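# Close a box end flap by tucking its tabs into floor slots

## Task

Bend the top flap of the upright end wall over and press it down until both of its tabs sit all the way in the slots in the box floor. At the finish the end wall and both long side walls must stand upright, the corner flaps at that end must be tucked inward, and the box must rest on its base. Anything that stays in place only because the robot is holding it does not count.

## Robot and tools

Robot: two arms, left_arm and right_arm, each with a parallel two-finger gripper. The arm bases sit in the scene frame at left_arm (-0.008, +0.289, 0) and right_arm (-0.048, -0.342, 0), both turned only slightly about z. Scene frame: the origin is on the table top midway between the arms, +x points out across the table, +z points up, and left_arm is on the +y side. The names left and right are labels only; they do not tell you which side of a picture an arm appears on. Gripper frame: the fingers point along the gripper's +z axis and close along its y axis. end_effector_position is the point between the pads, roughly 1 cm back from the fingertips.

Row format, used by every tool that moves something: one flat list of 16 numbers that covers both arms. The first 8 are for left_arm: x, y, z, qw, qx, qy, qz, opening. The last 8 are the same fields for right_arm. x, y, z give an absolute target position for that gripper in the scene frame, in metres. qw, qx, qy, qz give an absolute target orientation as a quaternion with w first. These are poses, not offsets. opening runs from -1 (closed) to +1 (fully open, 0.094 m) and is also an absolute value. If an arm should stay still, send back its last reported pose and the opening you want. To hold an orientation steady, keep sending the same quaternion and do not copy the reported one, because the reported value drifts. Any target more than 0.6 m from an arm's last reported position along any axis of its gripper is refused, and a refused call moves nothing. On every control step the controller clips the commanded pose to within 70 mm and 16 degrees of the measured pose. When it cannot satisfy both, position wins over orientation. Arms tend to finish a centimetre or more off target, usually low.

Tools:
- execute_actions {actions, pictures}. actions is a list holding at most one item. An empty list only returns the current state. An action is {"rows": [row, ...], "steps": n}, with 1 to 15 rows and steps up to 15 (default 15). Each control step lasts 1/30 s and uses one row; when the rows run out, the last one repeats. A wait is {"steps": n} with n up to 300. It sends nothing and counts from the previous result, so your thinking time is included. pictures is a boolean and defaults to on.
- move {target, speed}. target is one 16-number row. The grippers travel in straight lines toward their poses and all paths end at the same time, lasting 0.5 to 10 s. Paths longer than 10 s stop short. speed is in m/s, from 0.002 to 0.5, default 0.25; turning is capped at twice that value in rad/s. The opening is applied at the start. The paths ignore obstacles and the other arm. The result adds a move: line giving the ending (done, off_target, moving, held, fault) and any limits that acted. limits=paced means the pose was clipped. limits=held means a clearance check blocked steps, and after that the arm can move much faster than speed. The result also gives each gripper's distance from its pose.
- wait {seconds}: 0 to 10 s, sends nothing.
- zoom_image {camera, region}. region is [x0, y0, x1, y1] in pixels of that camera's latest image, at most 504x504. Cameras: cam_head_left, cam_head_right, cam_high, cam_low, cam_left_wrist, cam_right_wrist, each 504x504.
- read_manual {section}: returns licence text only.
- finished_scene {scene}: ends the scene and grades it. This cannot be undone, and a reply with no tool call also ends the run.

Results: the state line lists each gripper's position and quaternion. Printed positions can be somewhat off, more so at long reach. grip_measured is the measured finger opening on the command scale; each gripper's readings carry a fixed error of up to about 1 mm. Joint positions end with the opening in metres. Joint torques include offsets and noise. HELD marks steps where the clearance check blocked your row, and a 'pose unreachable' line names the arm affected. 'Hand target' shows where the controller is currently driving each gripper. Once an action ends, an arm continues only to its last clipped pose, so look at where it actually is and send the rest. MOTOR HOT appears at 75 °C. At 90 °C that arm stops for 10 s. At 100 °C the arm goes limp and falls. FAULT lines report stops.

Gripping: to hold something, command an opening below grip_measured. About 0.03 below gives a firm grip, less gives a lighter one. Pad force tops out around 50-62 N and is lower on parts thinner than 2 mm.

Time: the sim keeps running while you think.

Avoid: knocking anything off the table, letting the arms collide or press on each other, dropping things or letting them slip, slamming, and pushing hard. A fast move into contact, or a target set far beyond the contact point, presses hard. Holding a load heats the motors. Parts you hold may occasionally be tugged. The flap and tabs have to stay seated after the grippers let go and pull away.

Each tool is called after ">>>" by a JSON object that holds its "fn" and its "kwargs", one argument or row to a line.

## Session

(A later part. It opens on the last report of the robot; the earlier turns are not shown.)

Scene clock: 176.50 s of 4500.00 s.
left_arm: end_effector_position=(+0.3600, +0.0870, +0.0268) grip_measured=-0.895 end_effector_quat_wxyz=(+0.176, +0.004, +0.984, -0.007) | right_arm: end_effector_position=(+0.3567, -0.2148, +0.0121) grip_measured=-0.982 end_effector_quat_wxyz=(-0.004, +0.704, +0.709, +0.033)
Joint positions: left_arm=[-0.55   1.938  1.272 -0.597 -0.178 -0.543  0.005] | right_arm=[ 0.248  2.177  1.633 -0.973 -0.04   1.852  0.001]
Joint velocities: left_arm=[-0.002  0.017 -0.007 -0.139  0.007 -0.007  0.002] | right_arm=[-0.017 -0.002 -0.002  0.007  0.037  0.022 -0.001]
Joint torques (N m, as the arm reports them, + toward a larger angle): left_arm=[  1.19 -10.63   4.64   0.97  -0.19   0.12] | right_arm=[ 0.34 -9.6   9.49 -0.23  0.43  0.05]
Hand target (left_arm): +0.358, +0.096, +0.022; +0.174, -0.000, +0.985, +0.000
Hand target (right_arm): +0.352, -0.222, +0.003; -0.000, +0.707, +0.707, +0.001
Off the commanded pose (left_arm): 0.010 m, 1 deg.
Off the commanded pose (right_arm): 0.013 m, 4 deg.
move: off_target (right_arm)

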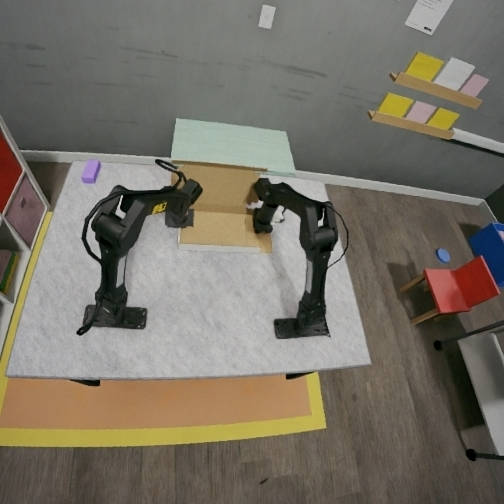

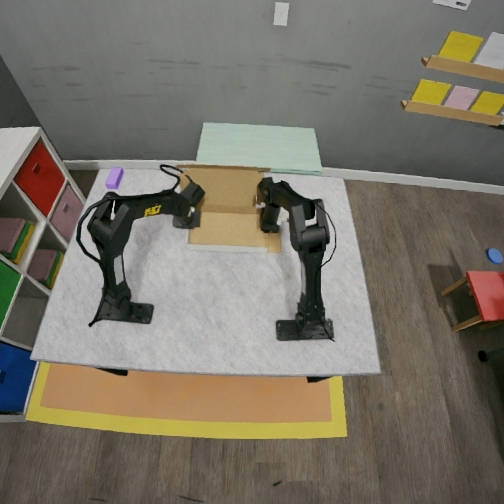

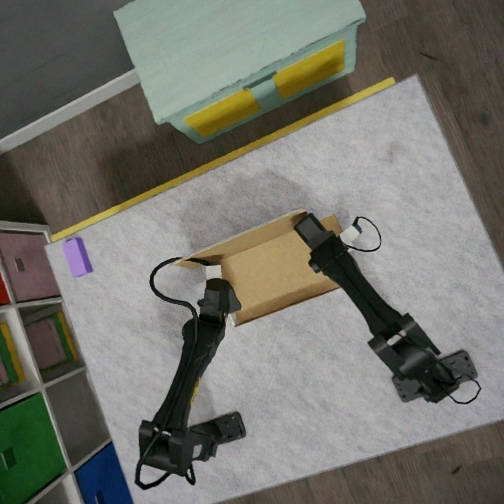

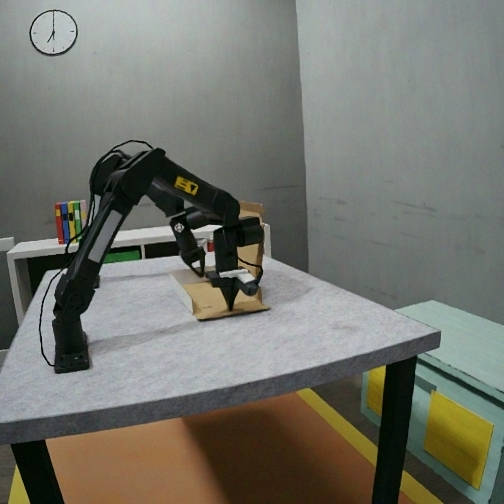

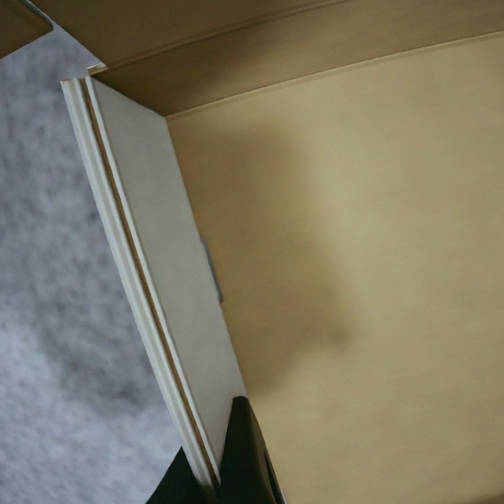

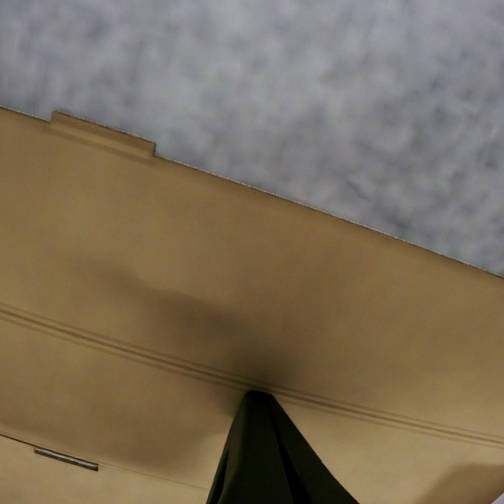

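>>> {"fn": "move", "kwargs": {
  "target": [0.36,0.088,0.005,0.174,0,0.985,0,-0.93,0.352,-0.222,0.003,0,0.707,0.707,0,-1],
  "speed": 0.02
}}

>>> {"fn": "move", "kwargs": {
  "target": [0.36,0.087,0.028,0.174,0,0.985,0,0.2,0.352,-0.222,0.003,0,0.707,0.707,0,-1],
  "speed": 0.03
}}

>>> {"fn": "move", "kwargs": {
  "target": [0.34,0.087,0.12,0.174,0,0.985,0,0.2,0.352,-0.222,0.003,0,0.707,0.707,0,-1],
  "speed": 0.12
}}

Scene clock: 184.30 s of 4500.00 s.
left_arm: end_effector_position=(+0.3616, +0.0861, +0.0264) grip_measured=-0.917 end_effector_quat_wxyz=(+0.179, +0.004, +0.984, -0.008) | right_arm: end_effector_position=(+0.3566, -0.2152, +0.0121) grip_measured=-0.982 end_effector_quat_wxyz=(-0.004, +0.705, +0.709, +0.032)
Joint positions: left_arm=[-0.55   1.94   1.272 -0.588 -0.179 -0.542  0.004] | right_arm=[ 0.248  2.177  1.633 -0.974 -0.037  1.852  0.001]
Joint velocities: left_arm=[ 0.002  0.007  0.002 -0.007  0.037 -0.007 -0.001] | right_arm=[-0.012  0.002 -0.007 -0.022  0.037  0.007  0.001]
Joint torques (N m, as the arm reports them, + toward a larger angle): left_arm=[-0.22 -7.3   4.12  1.31 -0.25 -0.07] | right_arm=[ 0.33 -9.58  9.49 -0.22  0.4   0.05]
Hand target (left_arm): +0.359, +0.089, +0.006; +0.173, -0.000, +0.985, +0.000
Hand target (right_arm): +0.352, -0.222, +0.003; -0.000, +0.707, +0.707, +0.001
Off the commanded pose (left_arm): 0.022 m, 1 deg.
Off the commanded pose (right_arm): 0.012 m, 4 deg.
After step 90, 2.90 s passed at rest.
move: off_target (left_arm, right_arm)

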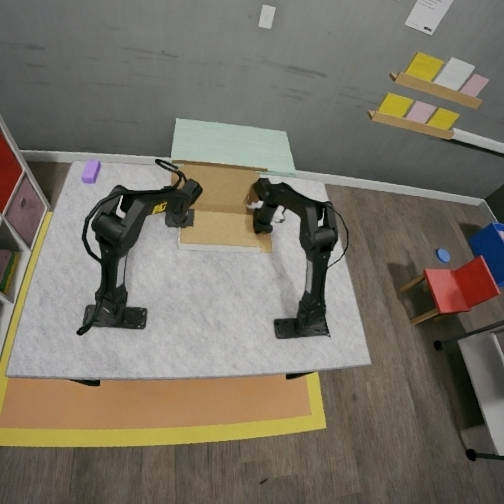

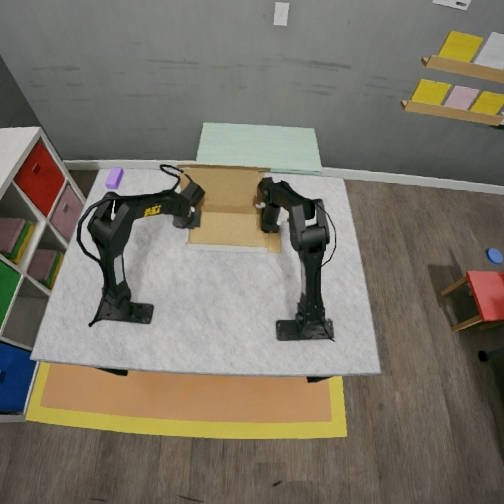

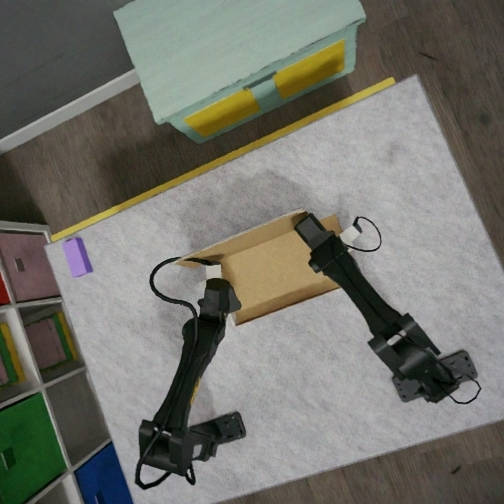

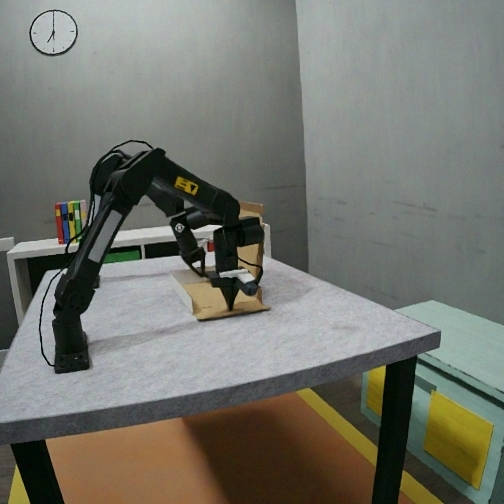

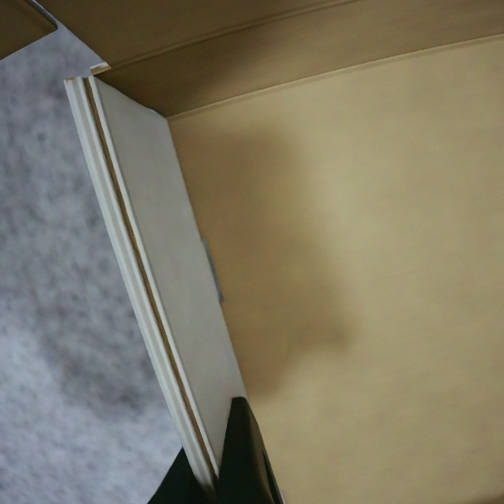

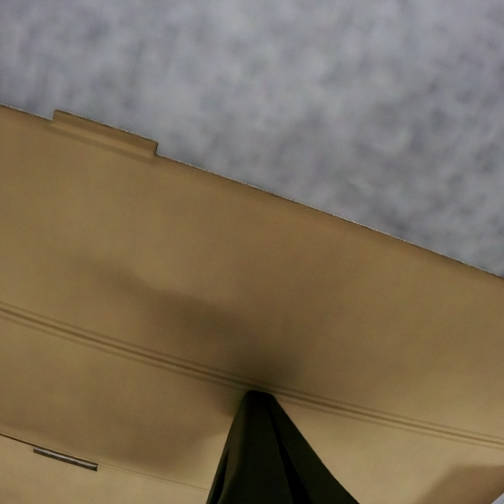

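Scene clock: 185.60 s of 4500.00 s.
left_arm: end_effector_position=(+0.3597, +0.0872, +0.0258) grip_measured=+0.198 end_effector_quat_wxyz=(+0.175, +0.003, +0.985, -0.006) | right_arm: end_effector_position=(+0.3566, -0.2152, +0.0121) grip_measured=-0.982 end_effector_quat_wxyz=(-0.004, +0.705, +0.709, +0.032)
Joint positions: left_arm=[-0.55   1.94   1.272 -0.597 -0.179 -0.546  0.056] | right_arm=[ 0.248  2.177  1.633 -0.974 -0.037  1.852  0.001]
Joint velocities: left_arm=[-0.012 -0.017  0.007 -0.007  0.037  0.022  0.001] | right_arm=[-0.002 -0.002  0.002  0.081  0.051 -0.066 -0.001]
Joint torques (N m, as the arm reports them, + toward a larger angle): left_arm=[-0.44 -9.75  8.85  0.69 -0.23 -0.04] | right_arm=[ 0.34 -9.58  9.49 -0.22  0.4   0.05]
Hand target (left_arm): +0.360, +0.087, +0.028; +0.174, +0.000, +0.985, -0.000
Hand target (right_arm): +0.352, -0.222, +0.003; -0.000, +0.707, +0.707, +0.001
Off the commanded pose (left_arm): 0.002 m, 1 deg.
Off the commanded pose (right_arm): 0.012 m, 4 deg.
move: off_target (right_arm)

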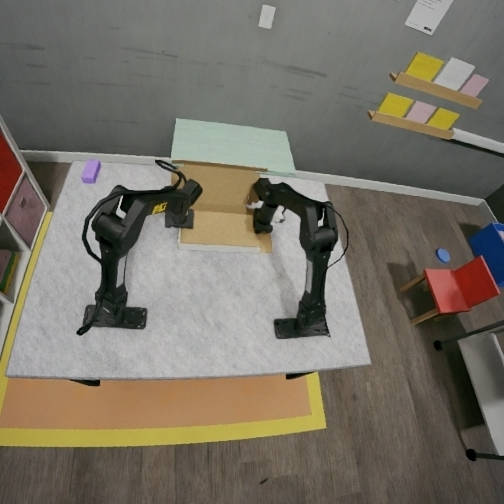

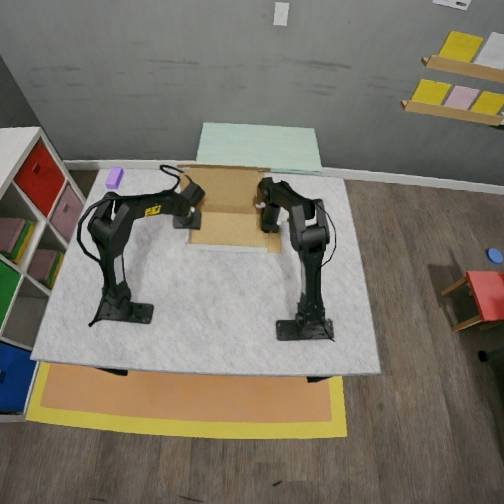

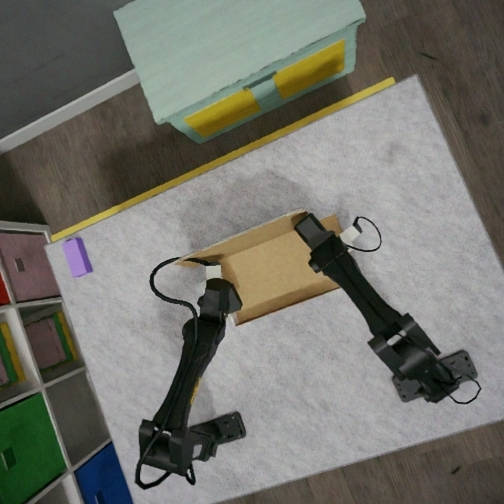

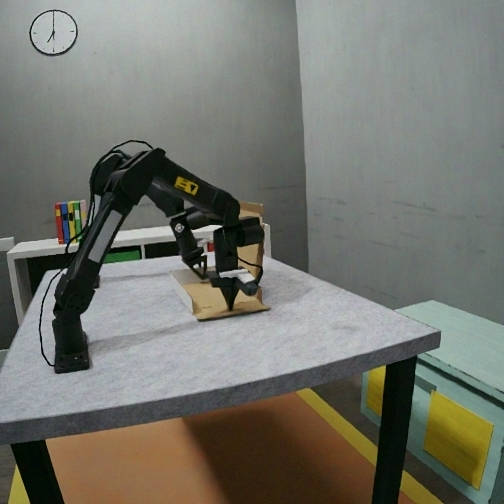

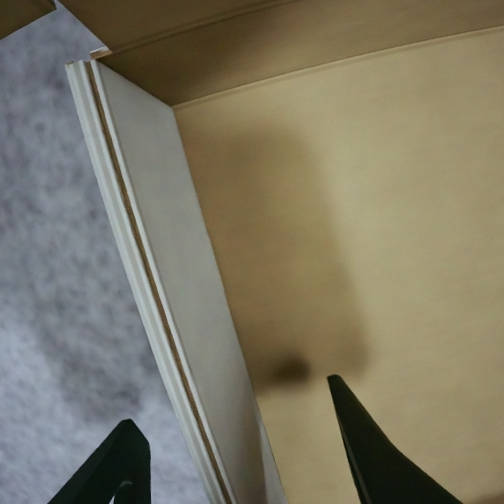

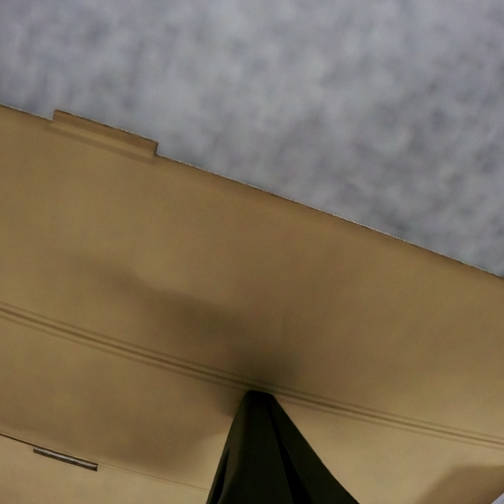

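Scene clock: 187.03 s of 4500.00 s.
left_arm: end_effector_position=(+0.3402, +0.0870, +0.1112) grip_measured=+0.198 end_effector_quat_wxyz=(+0.167, +0.003, +0.986, -0.003) | right_arm: end_effector_position=(+0.3566, -0.2152, +0.0121) grip_measured=-0.982 end_effector_quat_wxyz=(-0.004, +0.705, +0.709, +0.032)
Joint positions: left_arm=[-0.579  1.81   1.458 -0.936 -0.183 -0.577  0.056] | right_arm=[ 0.248  2.177  1.633 -0.974 -0.037  1.852  0.001]
Joint velocities: left_arm=[-0.012  0.022 -0.002  0.066 -0.007 -0.051 -0.   ] | right_arm=[-0.022  0.002 -0.002 -0.051  0.037  0.022 -0.   ]
Joint torques (N m, as the arm reports them, + toward a larger angle): left_arm=[-0.66 -9.76  9.67  0.66 -0.3  -0.04] | right_arm=[ 0.33 -9.58  9.49 -0.22  0.4   0.05]
Hand target (left_arm): +0.341, +0.087, +0.120; +0.174, -0.000, +0.985, -0.000
Hand target (right_arm): +0.352, -0.222, +0.003; -0.000, +0.707, +0.707, +0.001
Off the commanded pose (left_arm): 0.009 m, 1 deg.
Off the commanded pose (right_arm): 0.012 m, 4 deg.
move: off_target (right_arm)

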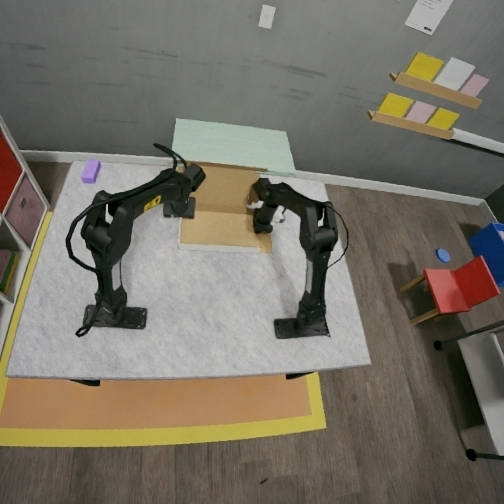

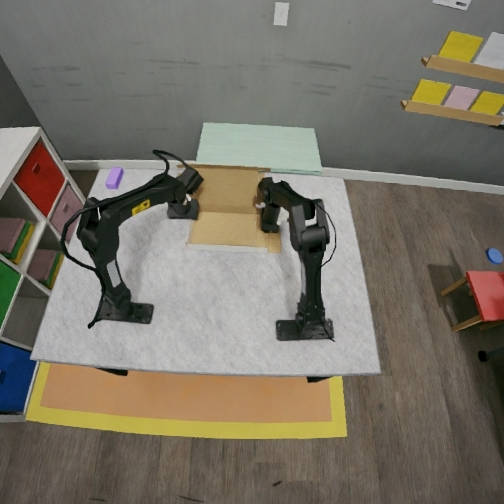

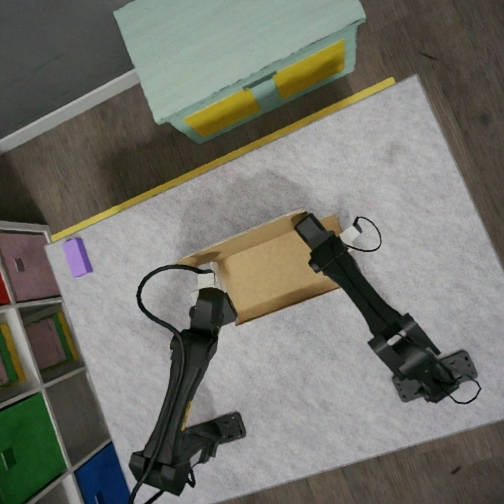

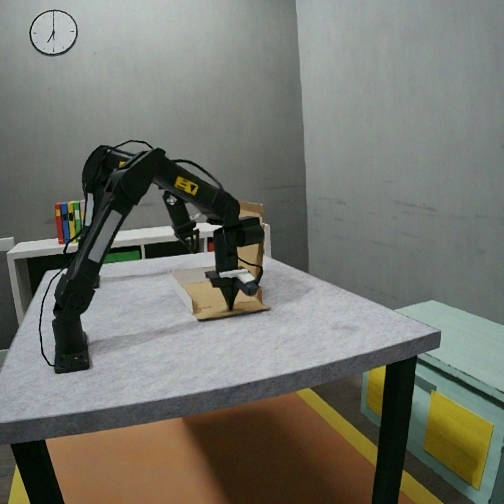

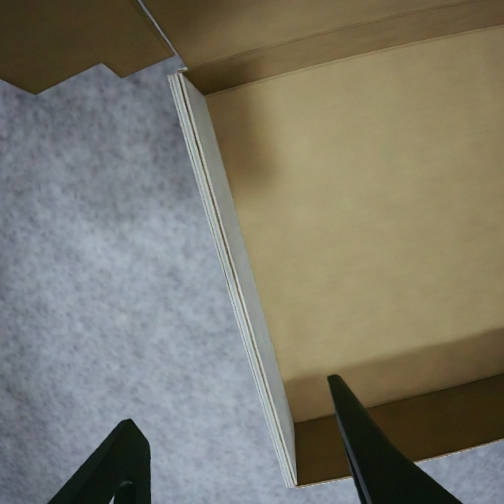

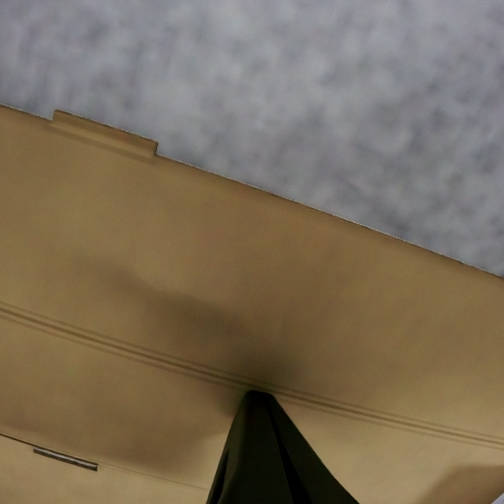

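>>> {"fn": "move", "kwargs": {
  "target": [0.3,0.15,0.16,0.174,0,0.985,0,0.2,0.33,-0.26,0.13,0,0.707,0.707,0,-1],
  "speed": 0.15
}}

>>> {"fn": "move", "kwargs": {
  "target": [0.28,0.22,0.18,0.174,0,0.985,0,0.2,0.25,-0.38,0.2,0,0.707,0.707,0,-1]
}}

>>> {"fn": "zoom_image", "kwargs": {
  "camera": "cam_low",
  "region": [150,220,270,330]
}}

Scene clock: 192.03 s of 4500.00 s.
left_arm: end_effector_position=(+0.3101, +0.1443, +0.1667) grip_measured=+0.198 end_effector_quat_wxyz=(+0.190, -0.003, +0.982, -0.006) | right_arm: end_effector_position=(+0.3259, -0.2549, +0.1168) grip_measured=-0.982 end_effector_quat_wxyz=(-0.014, +0.707, +0.707, -0.008)
Joint positions: left_arm=[-0.49   1.55   1.373 -1.052 -0.176 -0.494  0.056] | right_arm=[ 0.182  2.04   1.843 -1.403 -0.014  1.791  0.001]
Joint velocities: left_arm=[-0.012 -0.002 -0.012  0.022 -0.022  0.066 -0.   ] | right_arm=[ 0.007 -0.002  0.002 -0.051  0.037  0.037 -0.   ]
Joint torques (N m, as the arm reports them, + toward a larger angle): left_arm=[ 0.54 -7.67  5.77  0.75 -0.05  0.14] | right_arm=[ -0.78 -12.71  10.46  -0.17   0.14  -0.09]
Hand target (left_arm): +0.301, +0.150, +0.161; +0.174, +0.000, +0.985, +0.000
Hand target (right_arm): +0.330, -0.260, +0.130; +0.000, +0.707, +0.707, +0.000
Off the commanded pose (left_arm): 0.013 m, 2 deg.
Off the commanded pose (right_arm): 0.015 m, 2 deg.
After step 90, 0.50 s passed at rest.
move: off_target (left_arm, right_arm)

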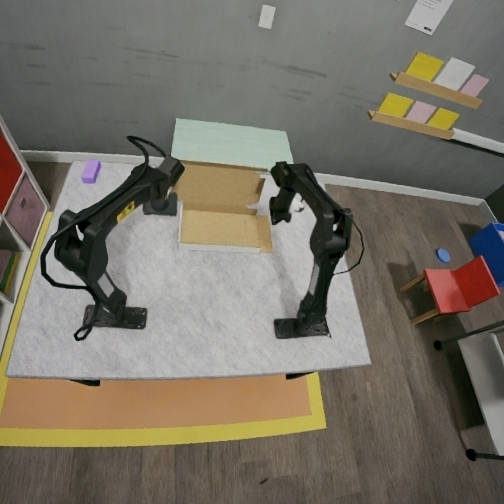

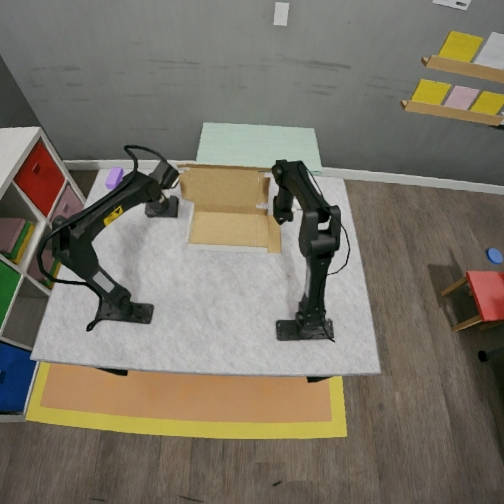

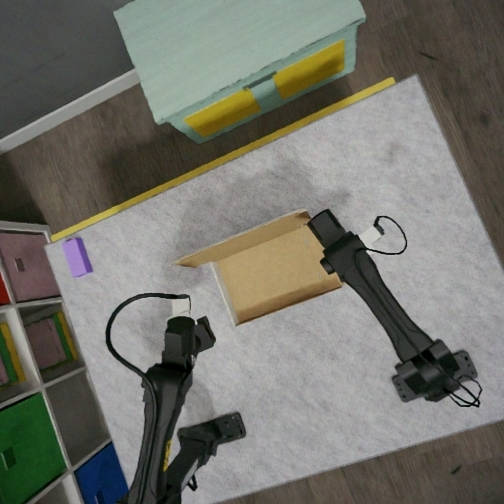

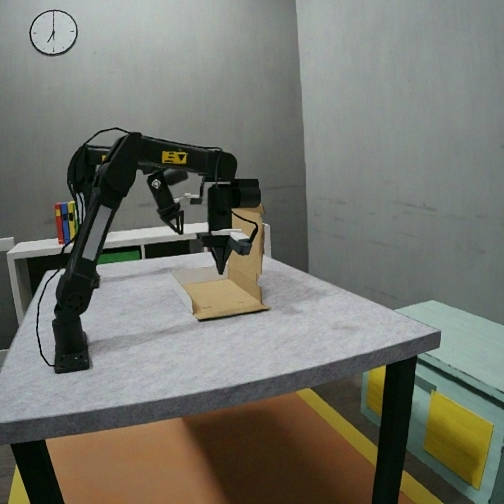

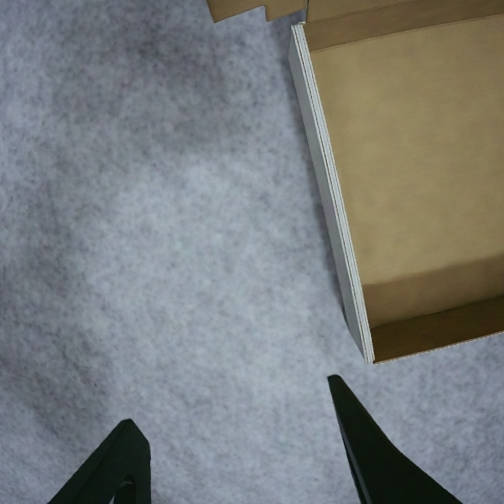

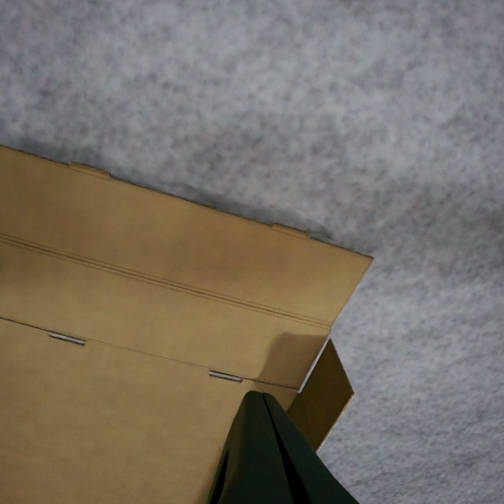

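Scene clock: 193.33 s of 4500.00 s.
left_arm: end_effector_position=(+0.2915, +0.2181, +0.1856) grip_measured=+0.198 end_effector_quat_wxyz=(+0.189, -0.003, +0.982, -0.000) | right_arm: end_effector_position=(+0.2585, -0.3793, +0.2027) grip_measured=-0.982 end_effector_quat_wxyz=(+0.021, +0.709, +0.704, +0.021)
Joint positions: left_arm=[-0.27   1.38   1.295 -1.12  -0.11  -0.285  0.056] | right_arm=[-0.165  1.692  1.733 -1.553 -0.006  1.451  0.001]
Joint velocities: left_arm=[ 0.002 -0.002 -0.007  0.037  0.007  0.022 -0.001] | right_arm=[ 0.022 -0.012  0.007 -0.007 -0.022 -0.007 -0.001]
Joint torques (N m, as the arm reports them, + toward a larger angle): left_arm=[ 0.59 -6.25  5.81  0.78 -0.01  0.12] | right_arm=[-0.29 -8.74  5.07  0.04  0.08 -0.1 ]
Hand target (left_arm): +0.282, +0.221, +0.181; +0.175, -0.000, +0.985, +0.000
Hand target (right_arm): +0.249, -0.381, +0.201; +0.015, +0.707, +0.707, +0.010
Off the commanded pose (left_arm): 0.013 m, 2 deg.
Off the commanded pose (right_arm): 0.009 m, 3 deg.
joint sent to its limit (right arm) — the command would take joint 4 (wrist pitch) past its lower limit, so that joint was sent only as far as its limit.
move: off_target (left_arm, right_arm)

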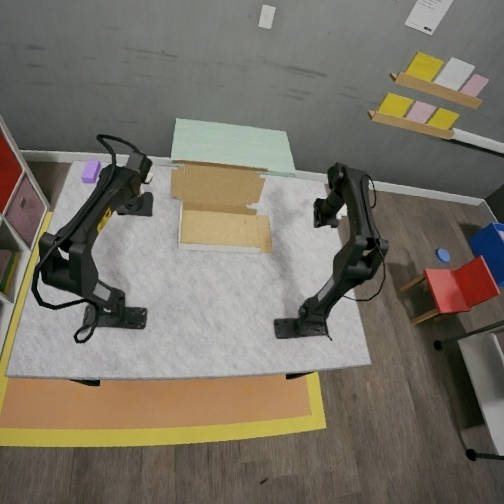

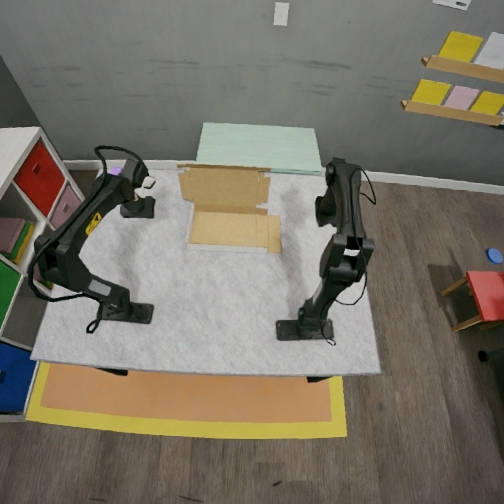

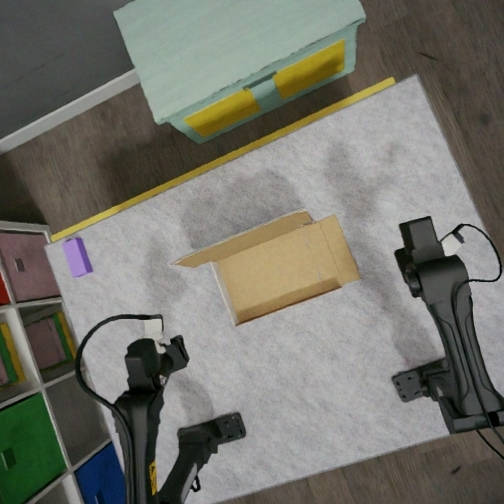

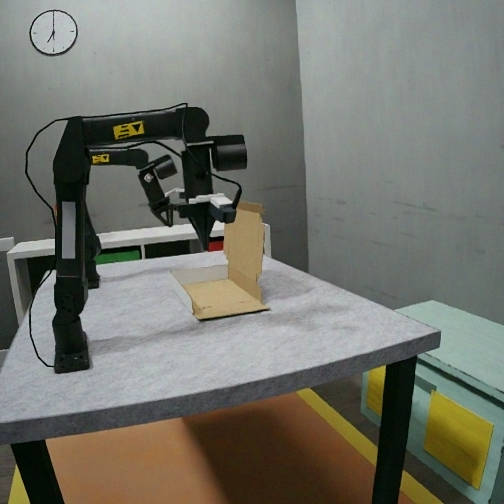

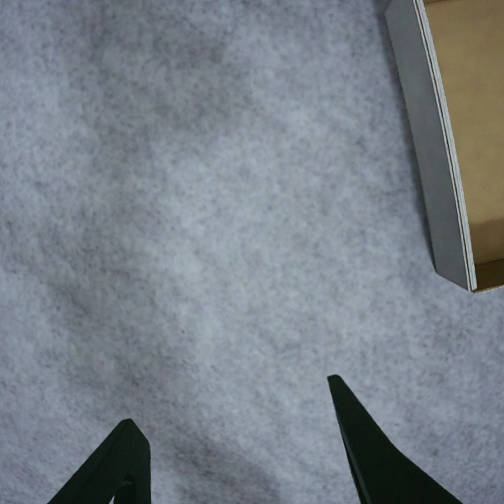

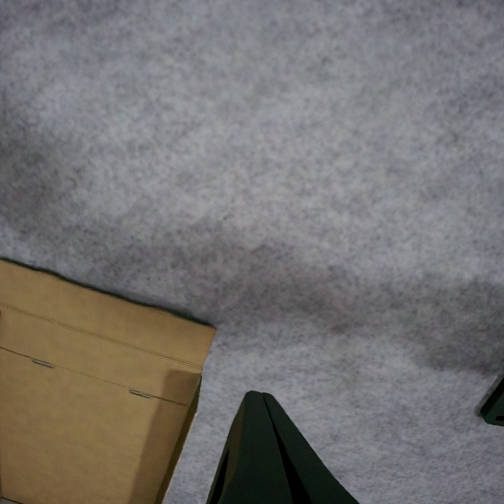

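Region (150, 220, 270, 330) of cam_low's 504x504 image, scaled by 4.200, with more detail than that image has; it fills the top 462 rows of this view, and the rest is white.

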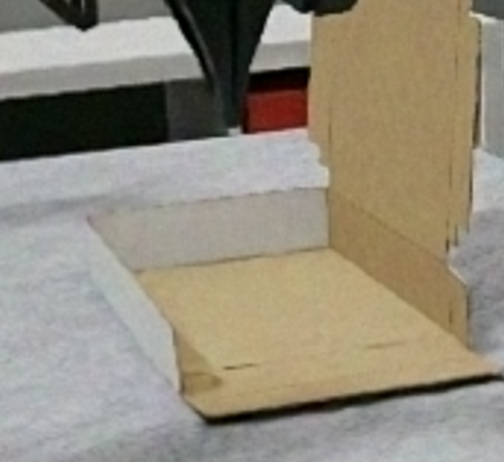

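>>> {"fn": "finished_scene", "kwargs": {
  "scene": 1
}}

The scene is finished: the task was done.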